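# Four arms lift a holed cloth off lanterns, lay it flat

## Task

Using the four arms (bases roughly at arm1 x=+0.34 y=+0.74 z=+0.72 facing -90 deg; arm2 x=-0.34 y=+0.74 z=+0.72 facing -90 deg; arm3 x=-0.34 y=-0.74 z=+0.72 facing +90 deg; arm4 x=+0.34 y=-0.74 z=+0.72 facing +90 deg, angles counter-clockwise from +x), lift the cloth clear of the lanterns that poke up through holes in it and lay it out flat. Each lantern has to finish upright at its starting spot. The cloth must never drop, with no gripper holding it, by more than about a thumb's length of average height in a single fall. At the end every gripper must have released the cloth and the arms must have backed away; the result has to stay in place without any robot holding it. No rigid object may be knocked over or pushed out of the work area.

## Robot and tools

Robots: four identical i2rt Big YAM arms named arm1, arm2, arm3 and arm4. Each has six revolute joints, a two-finger gripper and a wrist camera that rides on top of the hand and looks toward the fingertips when joints 1 and 6 are zero and the hand is level. Reach is about 1.0 m from the joint1 axis. arm1 and arm2 sit on the +y side facing -y; arm3 and arm4 sit on the -y side facing +y. Room cameras: cam_high and cam_low. Wrist cameras: arm1_cam_wrist, arm2_cam_wrist, arm3_cam_wrist, arm4_cam_wrist.

Frame: one shared scene frame, origin on the floor, +z up, metres. The hand point lies midway between the fingertips; its z axis runs along the fingers and the fingers close along its y axis. Camera calibration is given as OpenCV K, distortion and a 4x4 T_world_to_cam per camera; real cameras can differ by a couple of degrees and millimetres, and wrist camera poses are derived from reported joints, so they err more.

execute_actions(actions, cameras): actions is a list holding exactly one action, or empty. An action is an object keyed by arm name; under each arm goes "joints", an object of absolute joint targets by name (not offsets). Every commanded motion starts at once; they may finish at different times. Keys and ranges (radians unless noted, tolerance for done in brackets):
- joint1_rad -2.879 to 2.879 [0.045]: turns the arm about its base, positive counter-clockwise seen from above; 0 points the arm the way its base faces.
- joint2_rad 0 to 3.141 [0.14]: shoulder; 0 has the upper arm pointing back and nearly level, larger raises it and then brings it forward.
- joint3_rad 0 to 3.019 [0.09]: elbow; 0 is fully folded, larger opens it.
- joint4_rad -1.692 to 1.57 [0.055]: hand pitch, positive tips fingers up.
- joint5_rad -1.57 to 1.57 [0.03]: hand yaw, positive toward the arm's right.
- joint6_rad -2.094 to 2.094 [0.035]: hand roll, positive clockwise viewed from behind the hand.
- gripper_m 0 to 0.093 metres [0.003]: absolute fingertip gap; each finger presses up to roughly 50 to 62 N.
A joint or arm you leave out may keep pushing toward an earlier target. An unknown key or out-of-range number rejects the whole call and nothing moves. Joints move at different speeds, so the hand can sweep a wide curve between postures. cameras: list of camera names, or "all"; omitted/null means all, [] means none; an unknown name rejects the call. The result gives each arm's state (joint_positions, torques, hand pose) and one image per requested camera, ordered as the pictures line lists them.

wait(seconds): 0 to 10 s, commands nothing, then returns state and images like an empty action.

zoom_image(camera, region): a sharper crop of that camera's most recent full image; region is [x0, y0, x1, y1] in pixels from the top-left, at most 504 by 504.

read_manual(section): returns only licence text ("licences"); moves nothing.

finished_scene(scene): pass the current scene number to end it for good; the result reports success and gives the next task. Only call it when the cloth is flat, lanterns are standing, grippers are open and arms are clear.

Result lines: joint_status tells how each commanded joint ended. off_target: stopped short and may still be pushing. contact_stop or time_out: target dropped and the joint holds where it stopped, except that after time_out a joint may keep a nearby target and keep pushing (on_its_own will name it); to relieve it, command its reported position. "joint command not followed", usually with a cause line, means a safety check refused that arm's joint targets (its gripper target still runs); such joints read not_followed and may be retried on later actions until valid targets are sent. on_its_own lists what the robot is doing that you did not command; its "held at" is the held target, not the actual position. Torque readings carry per-unit offsets, scale and noise and are nonzero in free air. MOTOR HOT appears from 85 C; at 100 C an OVER-TEMPERATURE FAULT drops that arm and its gripper until it cools, and its keys read limit_stop_at_motor_heat (resend the target). If any result reports a stop, later motion calls in the same reply are skipped. The robot keeps holding the last command while you think.

Cautions: arms do not halt on contact and can push hard, heating motors; avoid long pressing. Two arms pressing hard together fails the task and ends the run; the anti-collision check can be late and ignores fingers, gripper housings and wrist cameras, and no line reports arm-to-arm contact. Do not let the cloth fall unheld; keep at least one grip while lowering. Do not tip or displace lanterns when raising the cloth over them. Tiny target changes may not move a joint; a joint holding a load may sag. Finally open every gripper and retract the arms.

Each tool is called after "Call:" by a JSON object that holds its "fn" and its "kwargs".

## Session

Call:
{"fn": "execute_actions", "kwargs": {"actions": []}}

Scene clock: 0.00 s.
Joint torques (N m, as the arm reports them, + toward a larger angle): no reading
arm1.joint_positions: joint1_rad=+0.007 joint2_rad=+0.443 joint3_rad=+1.460 joint4_rad=-1.541 joint5_rad=+0.006 joint6_rad=+0.003 gripper_m=+0.095
arm1.joint_status: not commanded
arm1.hand: x=+0.3326 y=+0.6169 z=+1.3503 quat_wxyz=(-0.343, -0.624, -0.600, +0.363) (m; scene frame)
arm2.joint_positions: joint1_rad=-0.003 joint2_rad=+0.438 joint3_rad=+1.467 joint4_rad=-1.543 joint5_rad=+0.002 joint6_rad=+0.008 gripper_m=+0.094
arm2.joint_status: not commanded
arm2.hand: x=-0.3327 y=+0.6225 z=+1.3200 quat_wxyz=(-0.361, -0.607, -0.613, +0.354) (m; scene frame)
arm3.joint_positions: joint1_rad=+0.012 joint2_rad=+0.432 joint3_rad=+1.476 joint4_rad=-1.540 joint5_rad=-0.001 joint6_rad=+0.010 gripper_m=+0.095
arm3.joint_status: not commanded
arm3.hand: x=-0.3351 y=-0.6245 z=+1.3797 quat_wxyz=(-0.369, +0.594, -0.621, -0.354) (m; scene frame)
arm4.joint_positions: joint1_rad=-0.001 joint2_rad=+0.451 joint3_rad=+1.461 joint4_rad=-1.519 joint5_rad=-0.013 joint6_rad=+0.017 gripper_m=+0.095
arm4.joint_status: not commanded
arm4.hand: x=+0.3359 y=-0.6092 z=+1.3720 quat_wxyz=(-0.341, +0.614, -0.607, -0.372) (m; scene frame)
pictures: arm1_cam_wrist, arm2_cam_wrist, arm3_cam_wrist, arm4_cam_wrist, cam_high, cam_low
Images, in order (width x height): arm1_cam_wrist 616x616, arm2_cam_wrist 616x616, arm3_cam_wrist 616x616, arm4_cam_wrist 616x616, cam_high 896x504, cam_low 896x504.

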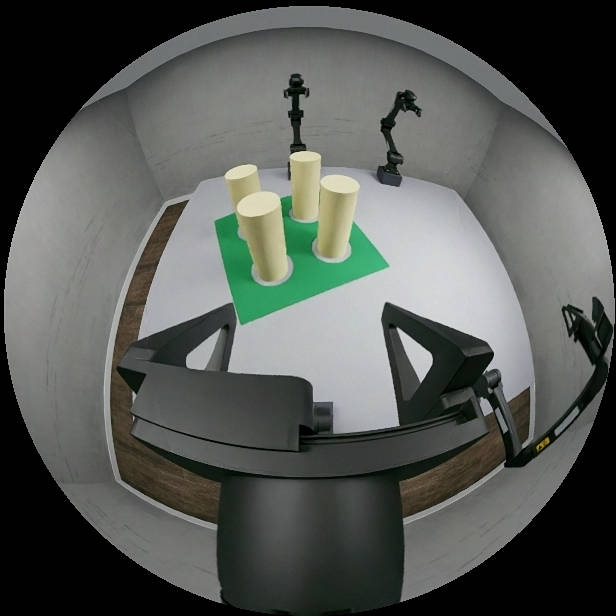

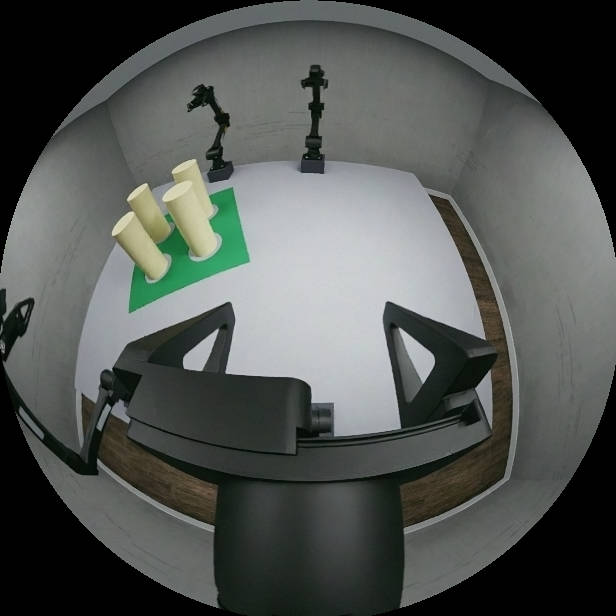

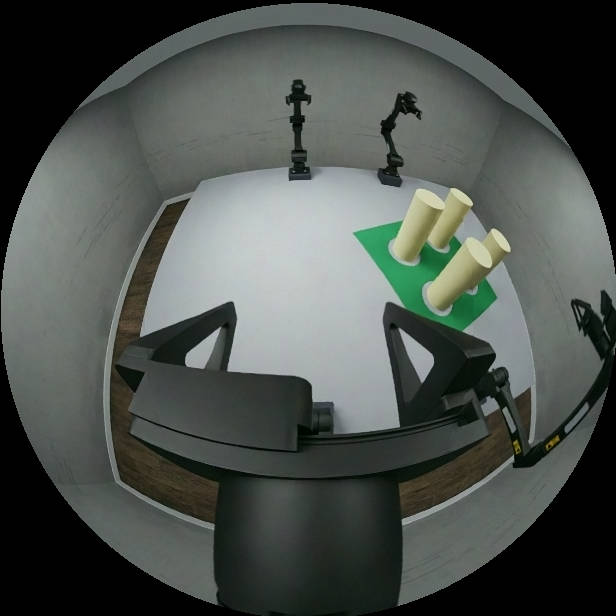

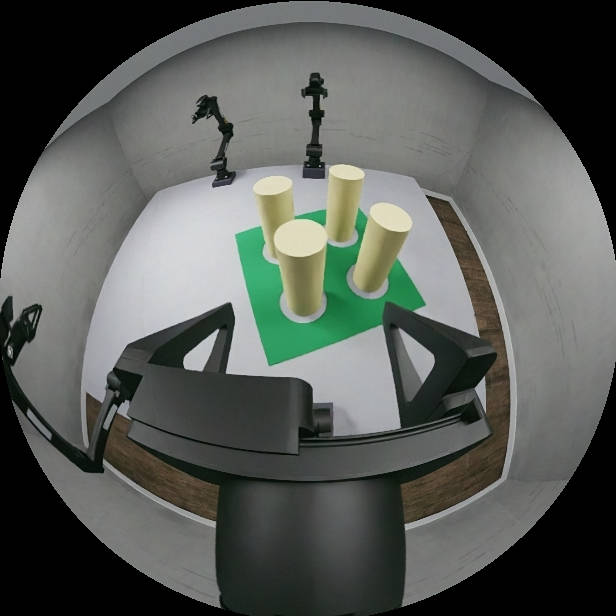

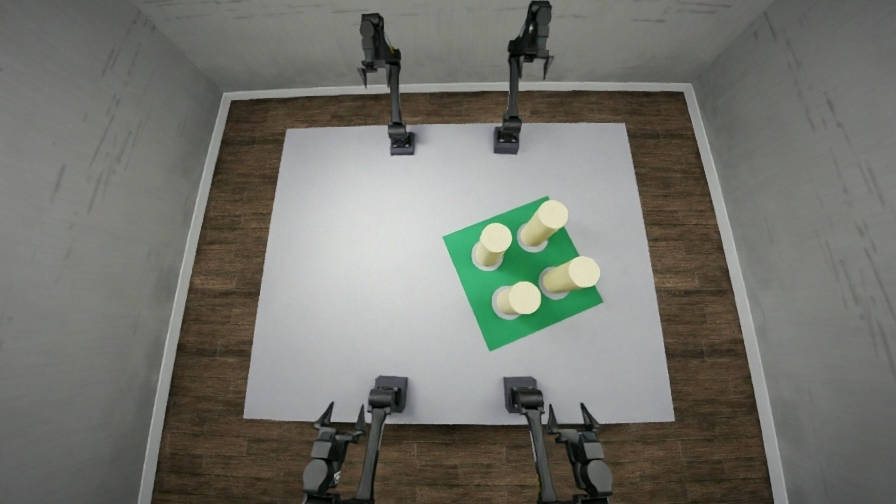

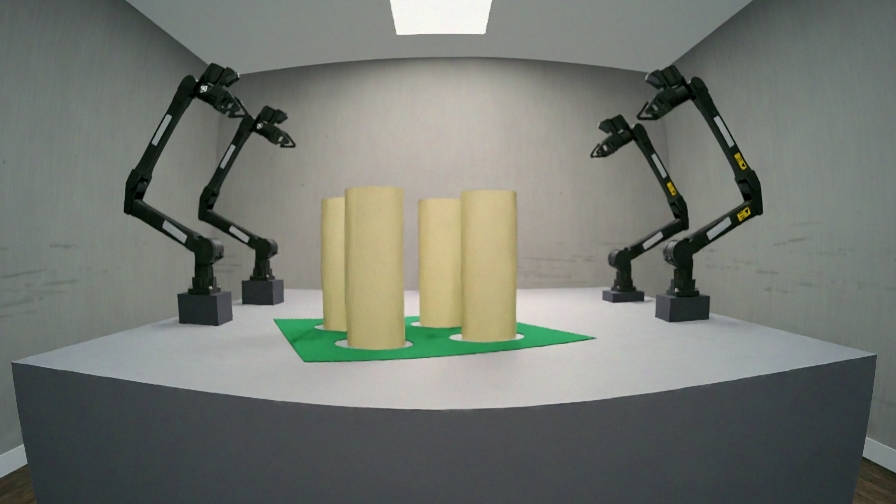

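Call:
{"fn": "execute_actions", "kwargs": {"actions": [{"arm1":{"joints":{"joint1_rad":0.571,"gripper_m":0.04}},"arm2":{"joints":{"joint1_rad":0.47,"gripper_m":0.04}},"arm3":{"joints":{"joint1_rad":-1.213,"gripper_m":0.04}},"arm4":{"joints":{"joint1_rad":-0.842,"gripper_m":0.04}}}], "cameras": []}}

Call:
{"fn": "execute_actions", "kwargs": {"actions": [{"arm1":{"joints":{"joint2_rad":1.68,"joint3_rad":0.82,"joint4_rad":-0.2}},"arm2":{"joints":{"joint2_rad":2.13,"joint3_rad":1.704,"joint4_rad":-0.65}},"arm4":{"joints":{"joint2_rad":2.06,"joint3_rad":1.418,"joint4_rad":-0.43}}}], "cameras": []}}

Call:
{"fn": "execute_actions", "kwargs": {"actions": [{"arm3":{"joints":{"joint2_rad":1.94,"joint3_rad":1.175,"joint4_rad":-0.3}}}]}}

Scene clock: 3.03 s.
Joint torques (N m, as the arm reports them, + toward a larger angle): arm1=[1.37 6.47 6.57 1.98 0.11 0.07] | arm2=[1.55 4.57 8.32 2.08 0.09 0.06] | arm3=[ 0.25  6.67  7.33  1.8   0.02 -0.04] | arm4=[-2.16  7.09  7.47  1.41 -0.12 -0.04]
arm1.joint_positions: joint1_rad=+0.567 joint2_rad=+0.443 joint3_rad=+1.460 joint4_rad=-1.541 joint5_rad=+0.006 joint6_rad=+0.003 gripper_m=+0.040
arm1.joint_status: all done
arm1.hand: x=+0.3985 y=+0.6324 z=+1.3499 quat_wxyz=(-0.429, -0.435, -0.750, +0.253) (m; scene frame)
arm2.joint_positions: joint1_rad=+0.461 joint2_rad=+0.438 joint3_rad=+1.467 joint4_rad=-1.543 joint5_rad=+0.002 joint6_rad=+0.008 gripper_m=+0.040
arm2.joint_status: all done
arm2.hand: x=-0.2797 y=+0.6357 z=+1.3199 quat_wxyz=(-0.432, -0.450, -0.737, +0.261) (m; scene frame)
arm3.joint_positions: joint1_rad=-1.207 joint2_rad=+0.432 joint3_rad=+1.476 joint4_rad=-1.540 joint5_rad=-0.001 joint6_rad=+0.010 gripper_m=+0.040
arm3.joint_status: all done
arm3.hand: x=-0.2308 y=-0.7041 z=+1.3808 quat_wxyz=(-0.509, +0.130, -0.847, -0.081) (m; scene frame)
arm4.joint_positions: joint1_rad=-0.837 joint2_rad=+0.451 joint3_rad=+1.461 joint4_rad=-1.519 joint5_rad=-0.013 joint6_rad=+0.017 gripper_m=+0.040
arm4.joint_status: all done
arm4.hand: x=+0.4329 y=-0.6474 z=+1.3711 quat_wxyz=(-0.461, +0.318, -0.805, -0.198) (m; scene frame)
pictures: none
No camera images: the call's "cameras" was empty. Leave "cameras" out to get every camera's image.

Scene clock: 4.97 s.
Joint torques (N m, as the arm reports them, + toward a larger angle): arm1=[  1.01 -10.96   6.48   2.09   0.11   0.07] | arm2=[  1.47 -23.77  12.31   1.71   0.08   0.06] | arm3=[ 0.33  6.62  7.37  1.87  0.02 -0.05] | arm4=[ -2.04 -19.48   8.52   1.33  -0.12  -0.04]
arm1.joint_positions: joint1_rad=+0.567 joint2_rad=+1.673 joint3_rad=+0.816 joint4_rad=-0.221 joint5_rad=+0.006 joint6_rad=+0.003 gripper_m=+0.040
arm1.joint_status: all done
arm1.hand: x=+0.5806 y=+0.3109 z=+0.7873 quat_wxyz=(-0.207, -0.487, -0.839, +0.125) (m; scene frame)
arm2.joint_positions: joint1_rad=+0.461 joint2_rad=+2.138 joint3_rad=+1.676 joint4_rad=-0.663 joint5_rad=+0.002 joint6_rad=+0.008 gripper_m=+0.040
arm2.joint_status: all done
arm2.hand: x=+0.0035 y=+0.0925 z=+0.7833 quat_wxyz=(-0.189, -0.508, -0.832, +0.116) (m; scene frame)
arm3.joint_positions: joint1_rad=-1.207 joint2_rad=+0.432 joint3_rad=+1.476 joint4_rad=-1.540 joint5_rad=-0.001 joint6_rad=+0.010 gripper_m=+0.040
arm3.joint_status: not commanded
arm3.hand: x=-0.2308 y=-0.7041 z=+1.3808 quat_wxyz=(-0.509, +0.130, -0.847, -0.081) (m; scene frame)
arm4.joint_positions: joint1_rad=-0.837 joint2_rad=+2.073 joint3_rad=+1.404 joint4_rad=-0.454 joint5_rad=-0.013 joint6_rad=+0.017 gripper_m=+0.040
arm4.joint_status: all done
arm4.hand: x=+0.8174 y=-0.2758 z=+0.7758 quat_wxyz=(-0.197, +0.357, -0.909, -0.090) (m; scene frame)
pictures: none
No camera images: the call's "cameras" was empty. Leave "cameras" out to get every camera's image.

Scene clock: 6.83 s.
Joint torques (N m, as the arm reports them, + toward a larger angle): arm1=[  1.23 -11.18   6.41   2.1    0.12   0.05] | arm2=[  1.49 -23.    12.35   1.74   0.09   0.06] | arm3=[  0.24 -19.53   7.42   1.83   0.03  -0.05] | arm4=[ -2.07 -19.38   8.53   1.35  -0.12  -0.04]
arm1.joint_positions: joint1_rad=+0.567 joint2_rad=+1.673 joint3_rad=+0.816 joint4_rad=-0.221 joint5_rad=+0.006 joint6_rad=+0.003 gripper_m=+0.040
arm1.joint_status: not commanded
arm1.hand: x=+0.5806 y=+0.3109 z=+0.7873 quat_wxyz=(-0.207, -0.487, -0.839, +0.125) (m; scene frame)
arm2.joint_positions: joint1_rad=+0.461 joint2_rad=+2.138 joint3_rad=+1.676 joint4_rad=-0.663 joint5_rad=+0.002 joint6_rad=+0.008 gripper_m=+0.040
arm2.joint_status: not commanded
arm2.hand: x=+0.0035 y=+0.0925 z=+0.7833 quat_wxyz=(-0.189, -0.508, -0.832, +0.116) (m; scene frame)
arm3.joint_positions: joint1_rad=-1.207 joint2_rad=+1.940 joint3_rad=+1.169 joint4_rad=-0.322 joint5_rad=-0.001 joint6_rad=+0.010 gripper_m=+0.040
arm3.joint_status: all done
arm3.hand: x=+0.2448 y=-0.5534 z=+0.7955 quat_wxyz=(-0.238, +0.147, -0.959, -0.037) (m; scene frame)
arm4.joint_positions: joint1_rad=-0.837 joint2_rad=+2.073 joint3_rad=+1.404 joint4_rad=-0.454 joint5_rad=-0.013 joint6_rad=+0.017 gripper_m=+0.040
arm4.joint_status: not commanded
arm4.hand: x=+0.8174 y=-0.2758 z=+0.7758 quat_wxyz=(-0.197, +0.357, -0.909, -0.090) (m; scene frame)
pictures: arm1_cam_wrist, arm2_cam_wrist, arm3_cam_wrist, arm4_cam_wrist, cam_high, cam_low
camera_calibration (this result's frames):
arm1_cam_wrist: T_world_to_cam=[[-0.867709, -0.496999, 0.00858373, 0.647853], [-0.490851, 0.859443, 0.142909, -0.0935606], [-0.0784029, 0.11979, -0.989699, 0.912081], [0, 0, 0, 1]] pos_world=[0.587733, 0.293134, 0.910495]
arm2_cam_wrist: T_world_to_cam=[[-0.892665, -0.450482, -0.0146523, 0.0552798], [-0.445407, 0.876699, 0.18169, -0.218485], [-0.0690026, 0.168715, -0.983247, 0.881775], [0, 0, 0, 1]] pos_world=[0.0128762, 0.0676799, 0.907509]
arm3_cam_wrist: T_world_to_cam=[[0.296698, -0.954971, 0.00101955, -0.603988], [-0.945028, -0.293455, 0.144243, -0.0405718], [-0.137449, -0.0437601, -0.989542, 0.919624], [0, 0, 0, 1]] pos_world=[0.267262, -0.548454, 0.916475]
arm4_cam_wrist: T_world_to_cam=[[0.684952, -0.727913, -0.0313625, -0.732747], [-0.711276, -0.677385, 0.187711, 0.256444], [-0.157881, -0.106265, -0.981724, 0.984338], [0, 0, 0, 1]] pos_world=[0.839707, -0.255064, 0.89523]
Images, in order (width x height): arm1_cam_wrist 616x616, arm2_cam_wrist 616x616, arm3_cam_wrist 616x616, arm4_cam_wrist 616x616, cam_high 896x504, cam_low 896x504.

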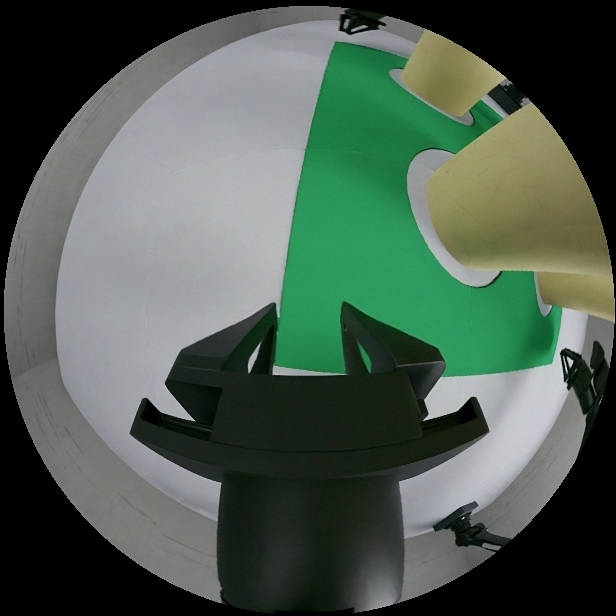

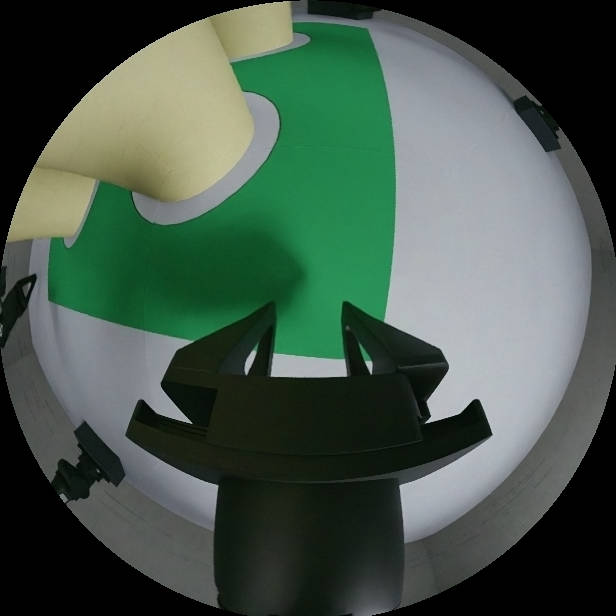

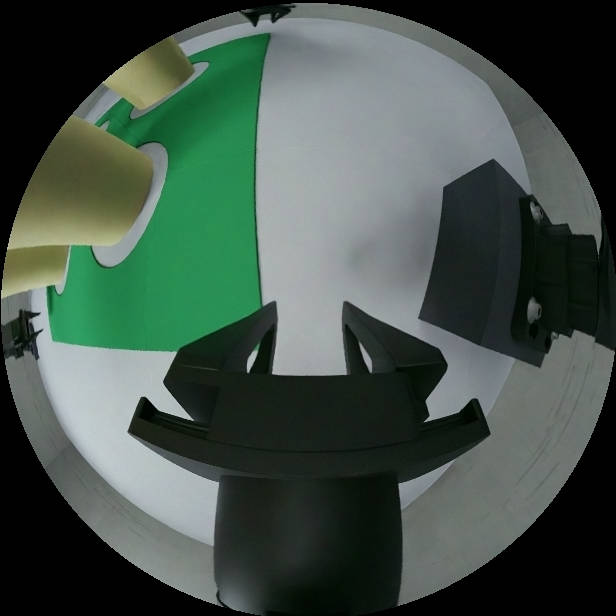

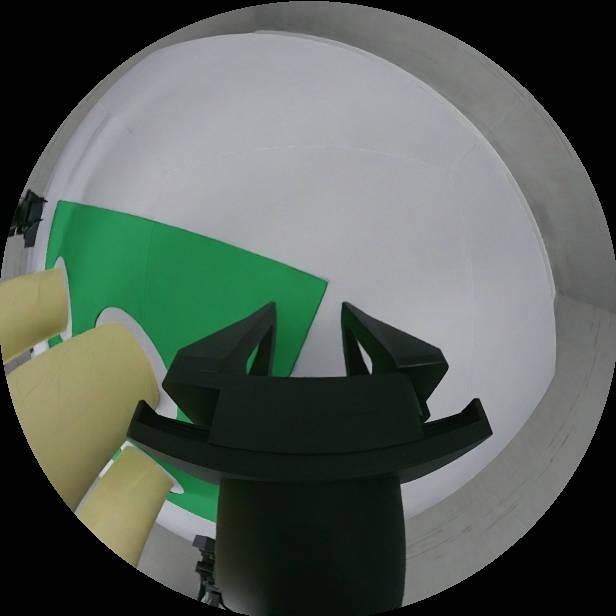

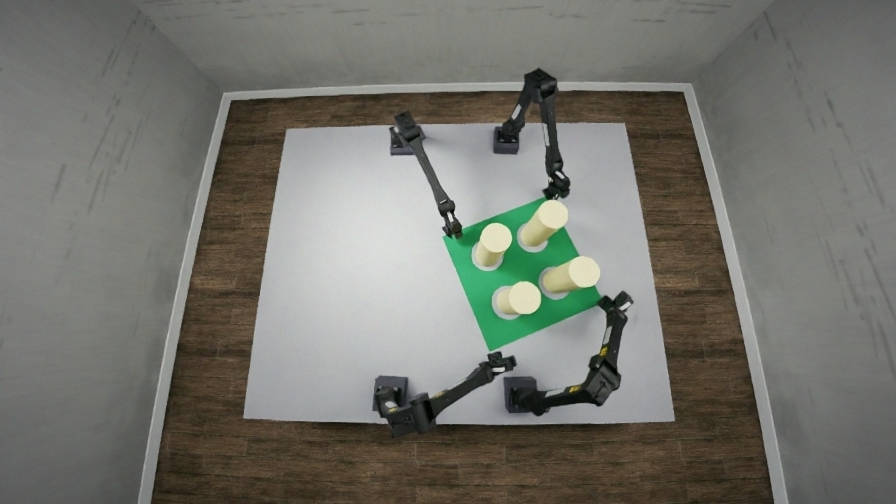

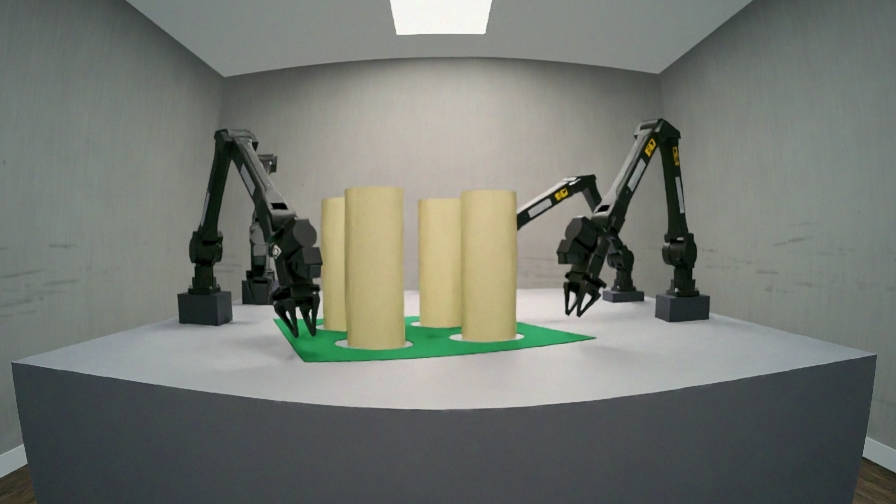

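Call:
{"fn": "execute_actions", "kwargs": {"actions": [{"arm1":{"joints":{"joint1_rad":0.555,"joint2_rad":1.79}},"arm2":{"joints":{"joint1_rad":0.43,"joint2_rad":2.2}},"arm3":{"joints":{"joint1_rad":-1.09,"joint2_rad":2.04}},"arm4":{"joints":{"joint1_rad":-0.795,"joint2_rad":2.125}}}]}}

Scene clock: 9.27 s.
Joint torques (N m, as the arm reports them, + toward a larger angle): arm1=[  0.61 -12.54   5.45   1.58   0.1    0.07] | arm2=[  0.21 -21.63  11.93   1.62   0.08   0.06] | arm3=[ -0.25 -19.07   6.66   1.09  -0.02  -0.06] | arm4=[ -1.87 -18.09   8.26   1.21  -0.12  -0.04]
arm1.joint_positions: joint1_rad=+0.562 joint2_rad=+1.790 joint3_rad=+0.816 joint4_rad=-0.216 joint5_rad=+0.006 joint6_rad=+0.003 gripper_m=+0.040
arm1.joint_status: all done
arm1.hand: x=+0.5694 y=+0.3255 z=+0.7333 quat_wxyz=(-0.159, -0.495, -0.849, +0.098) (m; scene frame)
arm2.joint_positions: joint1_rad=+0.435 joint2_rad=+2.195 joint3_rad=+1.676 joint4_rad=-0.661 joint5_rad=+0.002 joint6_rad=+0.008 gripper_m=+0.040
arm2.joint_status: all done
arm2.hand: x=-0.0165 y=+0.0900 z=+0.7432 quat_wxyz=(-0.165, -0.522, -0.830, +0.104) (m; scene frame)
arm3.joint_positions: joint1_rad=-1.081 joint2_rad=+2.029 joint3_rad=+1.170 joint4_rad=-0.311 joint5_rad=+0.001 joint6_rad=+0.010 gripper_m=+0.040
arm3.joint_status: all done
arm3.hand: x=+0.2055 y=-0.4881 z=+0.7447 quat_wxyz=(-0.198, +0.208, -0.957, -0.042) (m; scene frame)
arm4.joint_positions: joint1_rad=-0.792 joint2_rad=+2.122 joint3_rad=+1.404 joint4_rad=-0.451 joint5_rad=-0.013 joint6_rad=+0.017 gripper_m=+0.040
arm4.joint_status: all done
arm4.hand: x=+0.7898 y=-0.2601 z=+0.7451 quat_wxyz=(-0.174, +0.379, -0.905, -0.086) (m; scene frame)
pictures: arm1_cam_wrist, arm2_cam_wrist, arm3_cam_wrist, arm4_cam_wrist, cam_high, cam_low
camera_calibration (this result's frames):
arm1_cam_wrist: T_world_to_cam=[[-0.869758, -0.493398, 0.00887917, 0.645602], [-0.475392, 0.842573, 0.253127, -0.188051], [-0.132373, 0.215938, -0.967392, 0.839161], [0, 0, 0, 1]] pos_world=[0.583202, 0.295779, 0.853666]
arm2_cam_wrist: T_world_to_cam=[[-0.90445, -0.426356, -0.0138164, 0.0327287], [-0.417359, 0.877739, 0.235342, -0.257441], [-0.0882122, 0.218621, -0.971814, 0.828074], [0, 0, 0, 1]] pos_world=[-0.00479773, 0.0588855, 0.865773]
arm3_cam_wrist: T_world_to_cam=[[0.413339, -0.910566, 0.00455915, -0.534806], [-0.888566, -0.402248, 0.220563, -0.172774], [-0.199003, -0.0952181, -0.975362, 0.843841], [0, 0, 0, 1]] pos_world=[0.235461, -0.476125, 0.863597]
arm4_cam_wrist: T_world_to_cam=[[0.716691, -0.696681, -0.0314618, -0.720244], [-0.672636, -0.70246, 0.232617, 0.182715], [-0.184161, -0.145552, -0.972059, 0.954814], [0, 0, 0, 1]] pos_world=[0.814932, -0.234455, 0.862973]
Images, in order (width x height): arm1_cam_wrist 616x616, arm2_cam_wrist 616x616, arm3_cam_wrist 616x616, arm4_cam_wrist 616x616, cam_high 896x504, cam_low 896x504.

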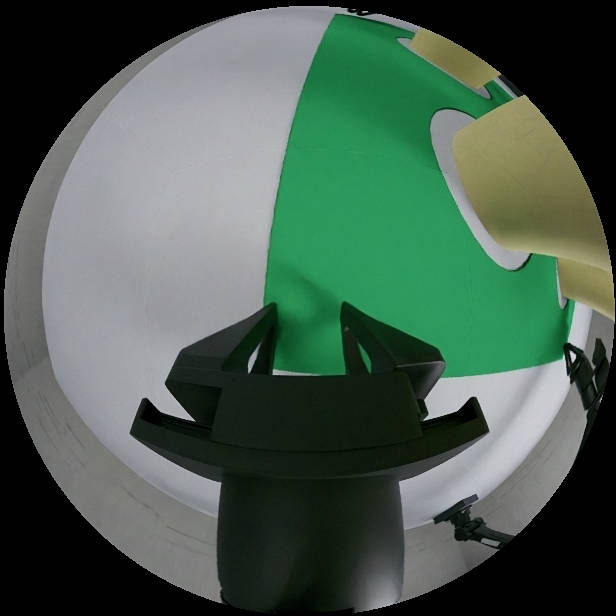

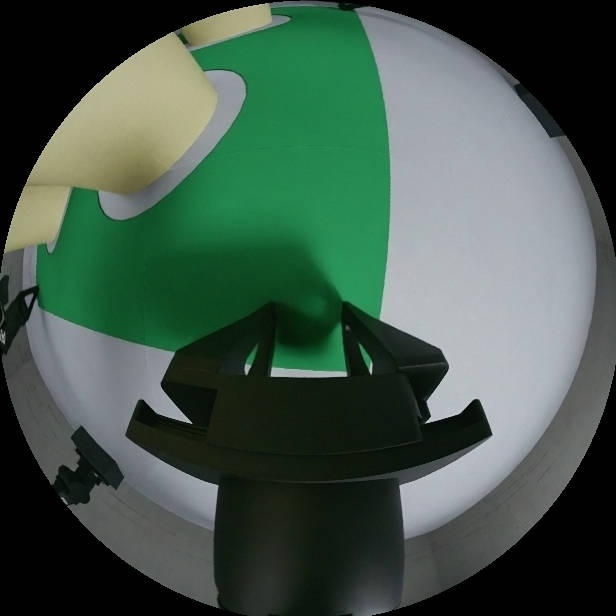

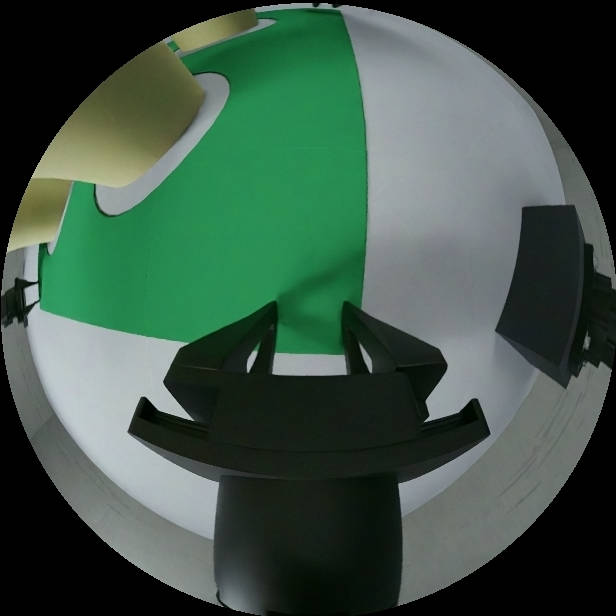

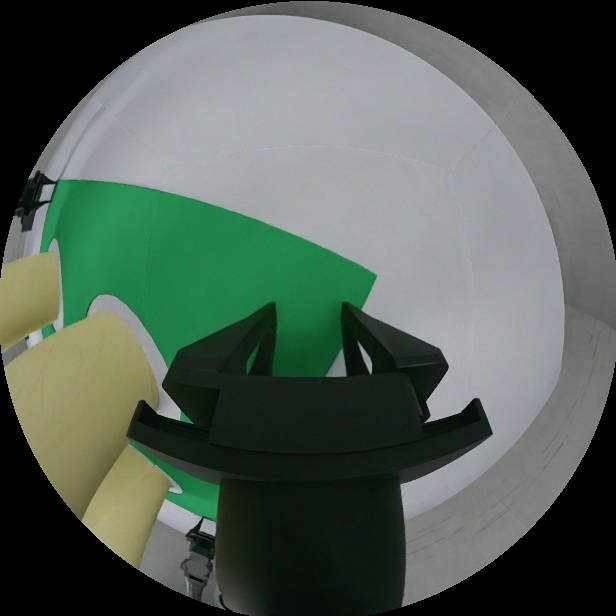

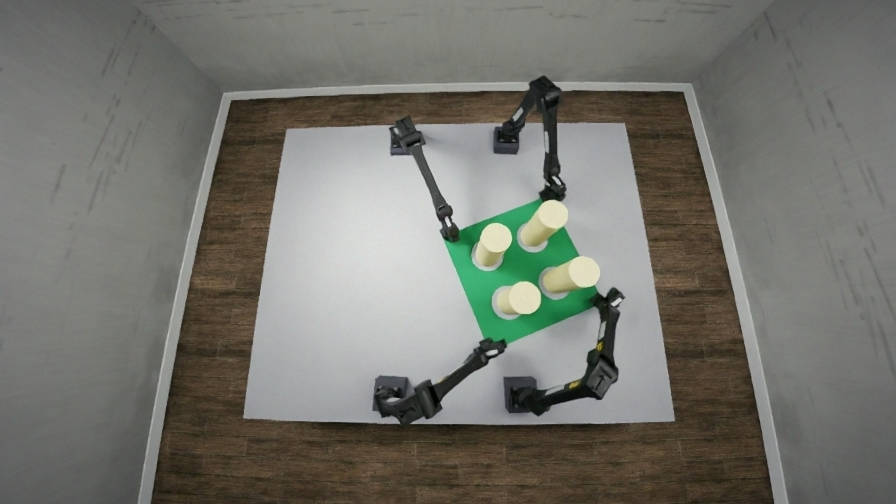

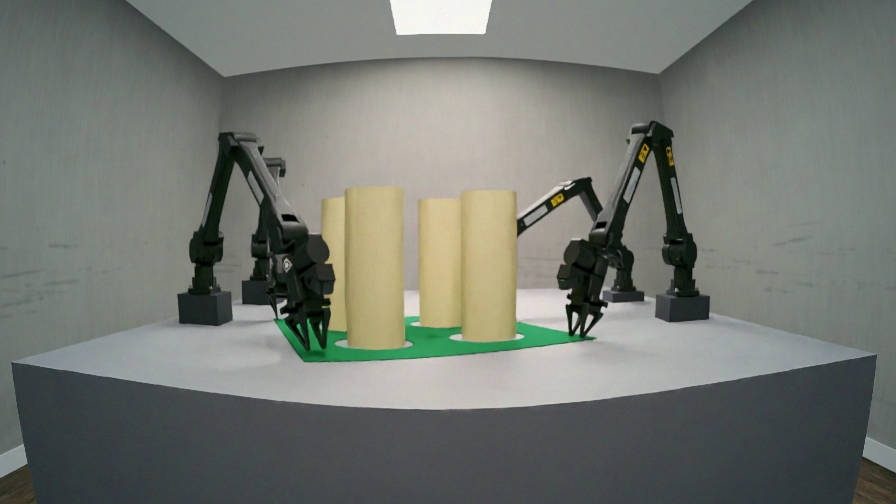

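Good placement. Press lightly.

Call:
{"fn": "execute_actions", "kwargs": {"actions": [{"arm1":{"joints":{"joint2_rad":1.815}},"arm2":{"joints":{"joint2_rad":2.235}},"arm3":{"joints":{"joint2_rad":2.08}},"arm4":{"joints":{"joint2_rad":2.16}}}], "cameras": []}}

Call:
{"fn": "execute_actions", "kwargs": {"actions": [{"arm1":{"joints":{"gripper_m":0}},"arm2":{"joints":{"gripper_m":0}},"arm3":{"joints":{"gripper_m":0}},"arm4":{"joints":{"gripper_m":0}}}], "cameras": []}}

Call:
{"fn": "execute_actions", "kwargs": {"actions": [{"arm1":{"joints":{"joint2_rad":1.72}},"arm2":{"joints":{"joint2_rad":2.16}},"arm3":{"joints":{"joint2_rad":1.99}},"arm4":{"joints":{"joint2_rad":2.08}}}]}}

Scene clock: 10.27 s.
Joint torques (N m, as the arm reports them, + toward a larger angle): arm1=[  0.13 -10.81   5.47   1.67   0.11   0.07] | arm2=[  0.24 -20.01  12.07   1.48   0.08   0.06] | arm3=[ -0.18 -15.38   6.65   1.12  -0.04  -0.04] | arm4=[ -1.93 -17.56   8.08   1.08  -0.12  -0.04]
arm1.joint_positions: joint1_rad=+0.562 joint2_rad=+1.792 joint3_rad=+0.816 joint4_rad=-0.216 joint5_rad=+0.006 joint6_rad=+0.003 gripper_m=+0.040
arm1.joint_status: all done
arm1.hand: x=+0.5692 y=+0.3258 z=+0.7325 quat_wxyz=(-0.158, -0.495, -0.849, +0.098) (m; scene frame)
arm2.joint_positions: joint1_rad=+0.435 joint2_rad=+2.200 joint3_rad=+1.676 joint4_rad=-0.659 joint5_rad=+0.002 joint6_rad=+0.008 gripper_m=+0.040
arm2.joint_status: all done
arm2.hand: x=-0.0166 y=+0.0902 z=+0.7402 quat_wxyz=(-0.164, -0.522, -0.831, +0.104) (m; scene frame)
arm3.joint_positions: joint1_rad=-1.081 joint2_rad=+2.031 joint3_rad=+1.170 joint4_rad=-0.310 joint5_rad=+0.001 joint6_rad=+0.010 gripper_m=+0.040
arm3.joint_status: all done
arm3.hand: x=+0.2052 y=-0.4882 z=+0.7435 quat_wxyz=(-0.198, +0.208, -0.957, -0.042) (m; scene frame)
arm4.joint_positions: joint1_rad=-0.792 joint2_rad=+2.146 joint3_rad=+1.404 joint4_rad=-0.447 joint5_rad=-0.013 joint6_rad=+0.017 gripper_m=+0.040
arm4.joint_status: all done
arm4.hand: x=+0.7870 y=-0.2630 z=+0.7301 quat_wxyz=(-0.165, +0.380, -0.906, -0.082) (m; scene frame)
pictures: none
No camera images: the call's "cameras" was empty. Leave "cameras" out to get every camera's image.

Scene clock: 10.83 s.
Joint torques (N m, as the arm reports them, + toward a larger angle): arm1=[  0.11 -10.42   5.51   1.6    0.11   0.08] | arm2=[  0.7  -20.03  11.96   1.4    0.09   0.06] | arm3=[ -0.14 -15.13   6.63   1.08   0.02  -0.06] | arm4=[ -1.96 -17.37   8.08   1.08  -0.12  -0.04]
arm1.joint_positions: joint1_rad=+0.562 joint2_rad=+1.792 joint3_rad=+0.816 joint4_rad=-0.216 joint5_rad=+0.006 joint6_rad=+0.003 gripper_m=+0.001
arm1.joint_status: all done
arm1.hand: x=+0.5692 y=+0.3258 z=+0.7325 quat_wxyz=(-0.158, -0.495, -0.849, +0.098) (m; scene frame)
arm2.joint_positions: joint1_rad=+0.435 joint2_rad=+2.200 joint3_rad=+1.676 joint4_rad=-0.657 joint5_rad=+0.002 joint6_rad=+0.008 gripper_m=+0.000
arm2.joint_status: all done
arm2.hand: x=-0.0164 y=+0.0899 z=+0.7404 quat_wxyz=(-0.165, -0.522, -0.831, +0.104) (m; scene frame)
arm3.joint_positions: joint1_rad=-1.081 joint2_rad=+2.031 joint3_rad=+1.170 joint4_rad=-0.310 joint5_rad=+0.000 joint6_rad=+0.010 gripper_m=+0.001
arm3.joint_status: all done
arm3.hand: x=+0.2051 y=-0.4880 z=+0.7435 quat_wxyz=(-0.198, +0.208, -0.957, -0.042) (m; scene frame)
arm4.joint_positions: joint1_rad=-0.792 joint2_rad=+2.146 joint3_rad=+1.404 joint4_rad=-0.447 joint5_rad=-0.013 joint6_rad=+0.017 gripper_m=+0.001
arm4.joint_status: all done
arm4.hand: x=+0.7870 y=-0.2630 z=+0.7301 quat_wxyz=(-0.165, +0.380, -0.906, -0.082) (m; scene frame)
pictures: none
No camera images: the call's "cameras" was empty. Leave "cameras" out to get every camera's image.

Scene clock: 11.70 s.
Joint torques (N m, as the arm reports them, + toward a larger angle): arm1=[  0.15 -11.15   6.12   1.84   0.09   0.07] | arm2=[  0.25 -22.55  12.19   1.47   0.08   0.06] | arm3=[ -0.2  -23.2    6.65   1.05   0.01  -0.05] | arm4=[ -1.89 -19.44   8.39   1.13  -0.12  -0.04]
arm1.joint_positions: joint1_rad=+0.562 joint2_rad=+1.706 joint3_rad=+0.816 joint4_rad=-0.216 joint5_rad=+0.006 joint6_rad=+0.003 gripper_m=+0.001
arm1.joint_status: all done
arm1.hand: x=+0.5767 y=+0.3129 z=+0.7722 quat_wxyz=(-0.195, -0.490, -0.841, +0.119) (m; scene frame)
arm2.joint_positions: joint1_rad=+0.435 joint2_rad=+2.161 joint3_rad=+1.676 joint4_rad=-0.657 joint5_rad=+0.002 joint6_rad=+0.008 gripper_m=+0.000
arm2.joint_status: all done
arm2.hand: x=-0.0141 y=+0.0852 z=+0.7673 quat_wxyz=(-0.180, -0.520, -0.827, +0.114) (m; scene frame)
arm3.joint_positions: joint1_rad=-1.081 joint2_rad=+2.022 joint3_rad=+1.170 joint4_rad=-0.310 joint5_rad=+0.000 joint6_rad=+0.010 gripper_m=+0.001
arm3.joint_status: all done
arm3.hand: x=+0.2067 y=-0.4872 z=+0.7486 quat_wxyz=(-0.202, +0.208, -0.956, -0.043) (m; scene frame)
arm4.joint_positions: joint1_rad=-0.792 joint2_rad=+2.093 joint3_rad=+1.404 joint4_rad=-0.447 joint5_rad=-0.013 joint6_rad=+0.017 gripper_m=+0.001
arm4.joint_status: all done
arm4.hand: x=+0.7943 y=-0.2555 z=+0.7643 quat_wxyz=(-0.189, +0.378, -0.902, -0.092) (m; scene frame)
pictures: arm1_cam_wrist, arm2_cam_wrist, arm3_cam_wrist, arm4_cam_wrist, cam_high, cam_low
camera_calibration (this result's frames):
arm1_cam_wrist: T_world_to_cam=[[-0.869922, -0.493113, 0.00867666, 0.645641], [-0.484599, 0.857906, 0.170765, -0.119742], [-0.0916504, 0.144348, -0.985274, 0.893183], [0, 0, 0, 1]] pos_world=[0.585491, 0.292173, 0.894875]
arm2_cam_wrist: T_world_to_cam=[[-0.904179, -0.426911, -0.0144135, 0.0337164], [-0.421019, 0.884986, 0.198855, -0.23049], [-0.0721374, 0.185868, -0.979923, 0.861946], [0, 0, 0, 1]] pos_world=[-0.00437657, 0.0581661, 0.890961]
arm3_cam_wrist: T_world_to_cam=[[0.413908, -0.910313, 0.0030779, -0.533409], [-0.889599, -0.403768, 0.213508, -0.167432], [-0.193116, -0.0911108, -0.976936, 0.849844], [0, 0, 0, 1]] pos_world=[0.235954, -0.475743, 0.867634]
arm4_cam_wrist: T_world_to_cam=[[0.717297, -0.696043, -0.0317629, -0.719766], [-0.677713, -0.707543, 0.200217, 0.211954], [-0.161834, -0.122089, -0.979236, 0.968713], [0, 0, 0, 1]] pos_world=[0.8167, -0.232753, 0.8833]
Images, in order (width x height): arm1_cam_wrist 616x616, arm2_cam_wrist 616x616, arm3_cam_wrist 616x616, arm4_cam_wrist 616x616, cam_high 896x504, cam_low 896x504.

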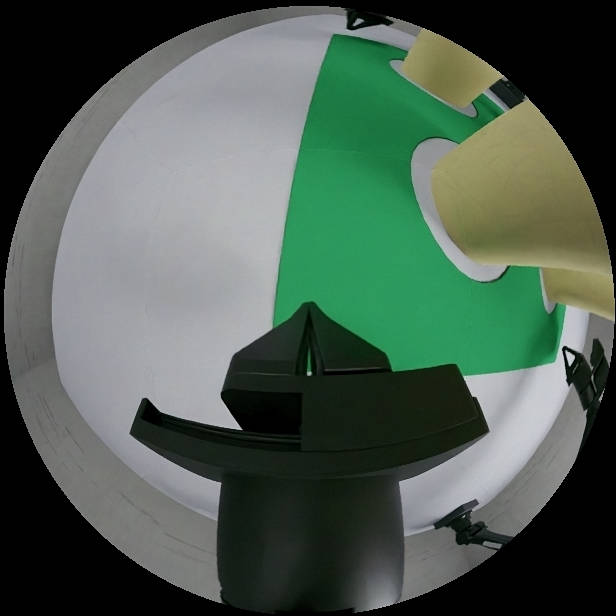

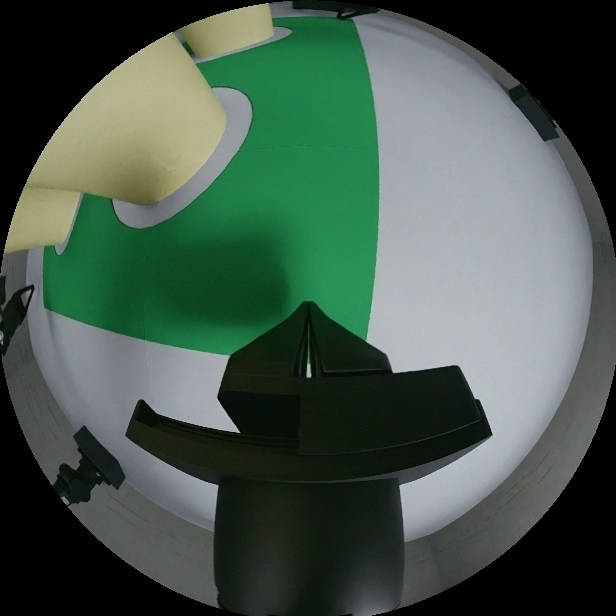

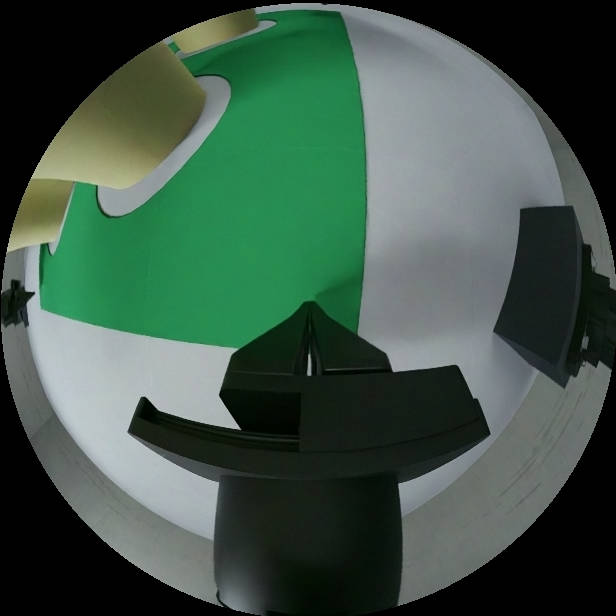

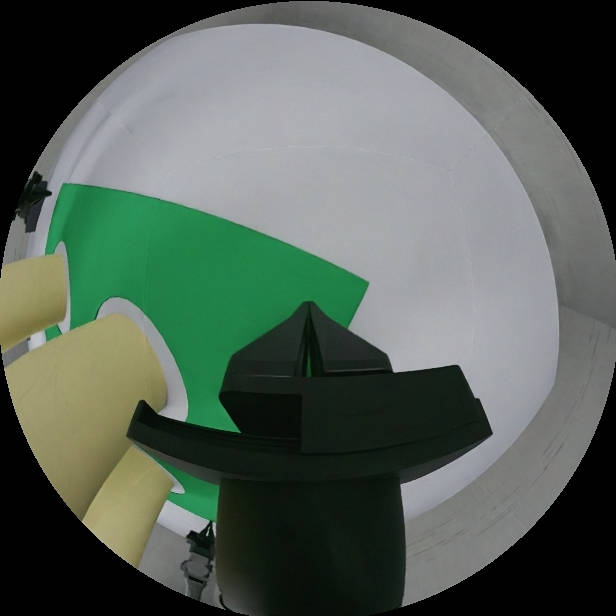

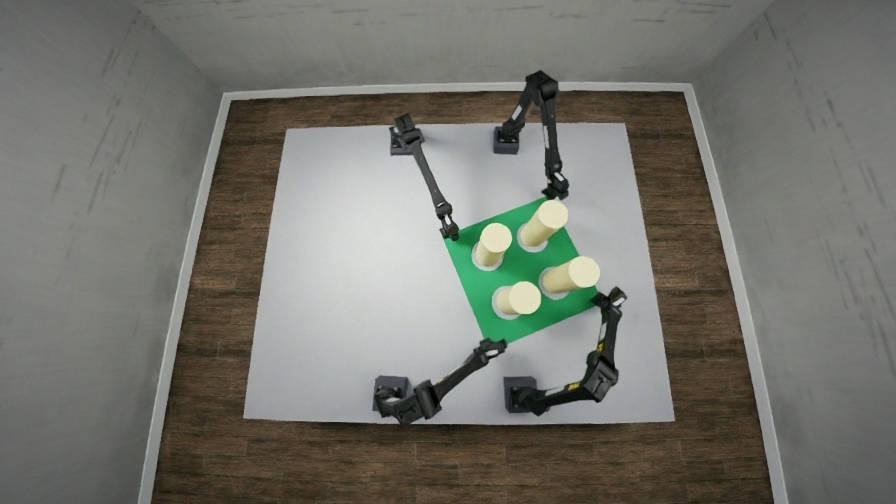

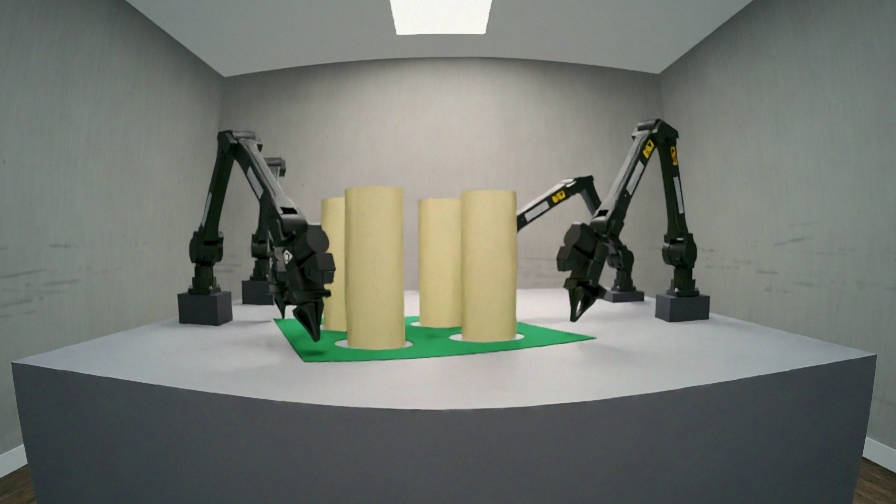

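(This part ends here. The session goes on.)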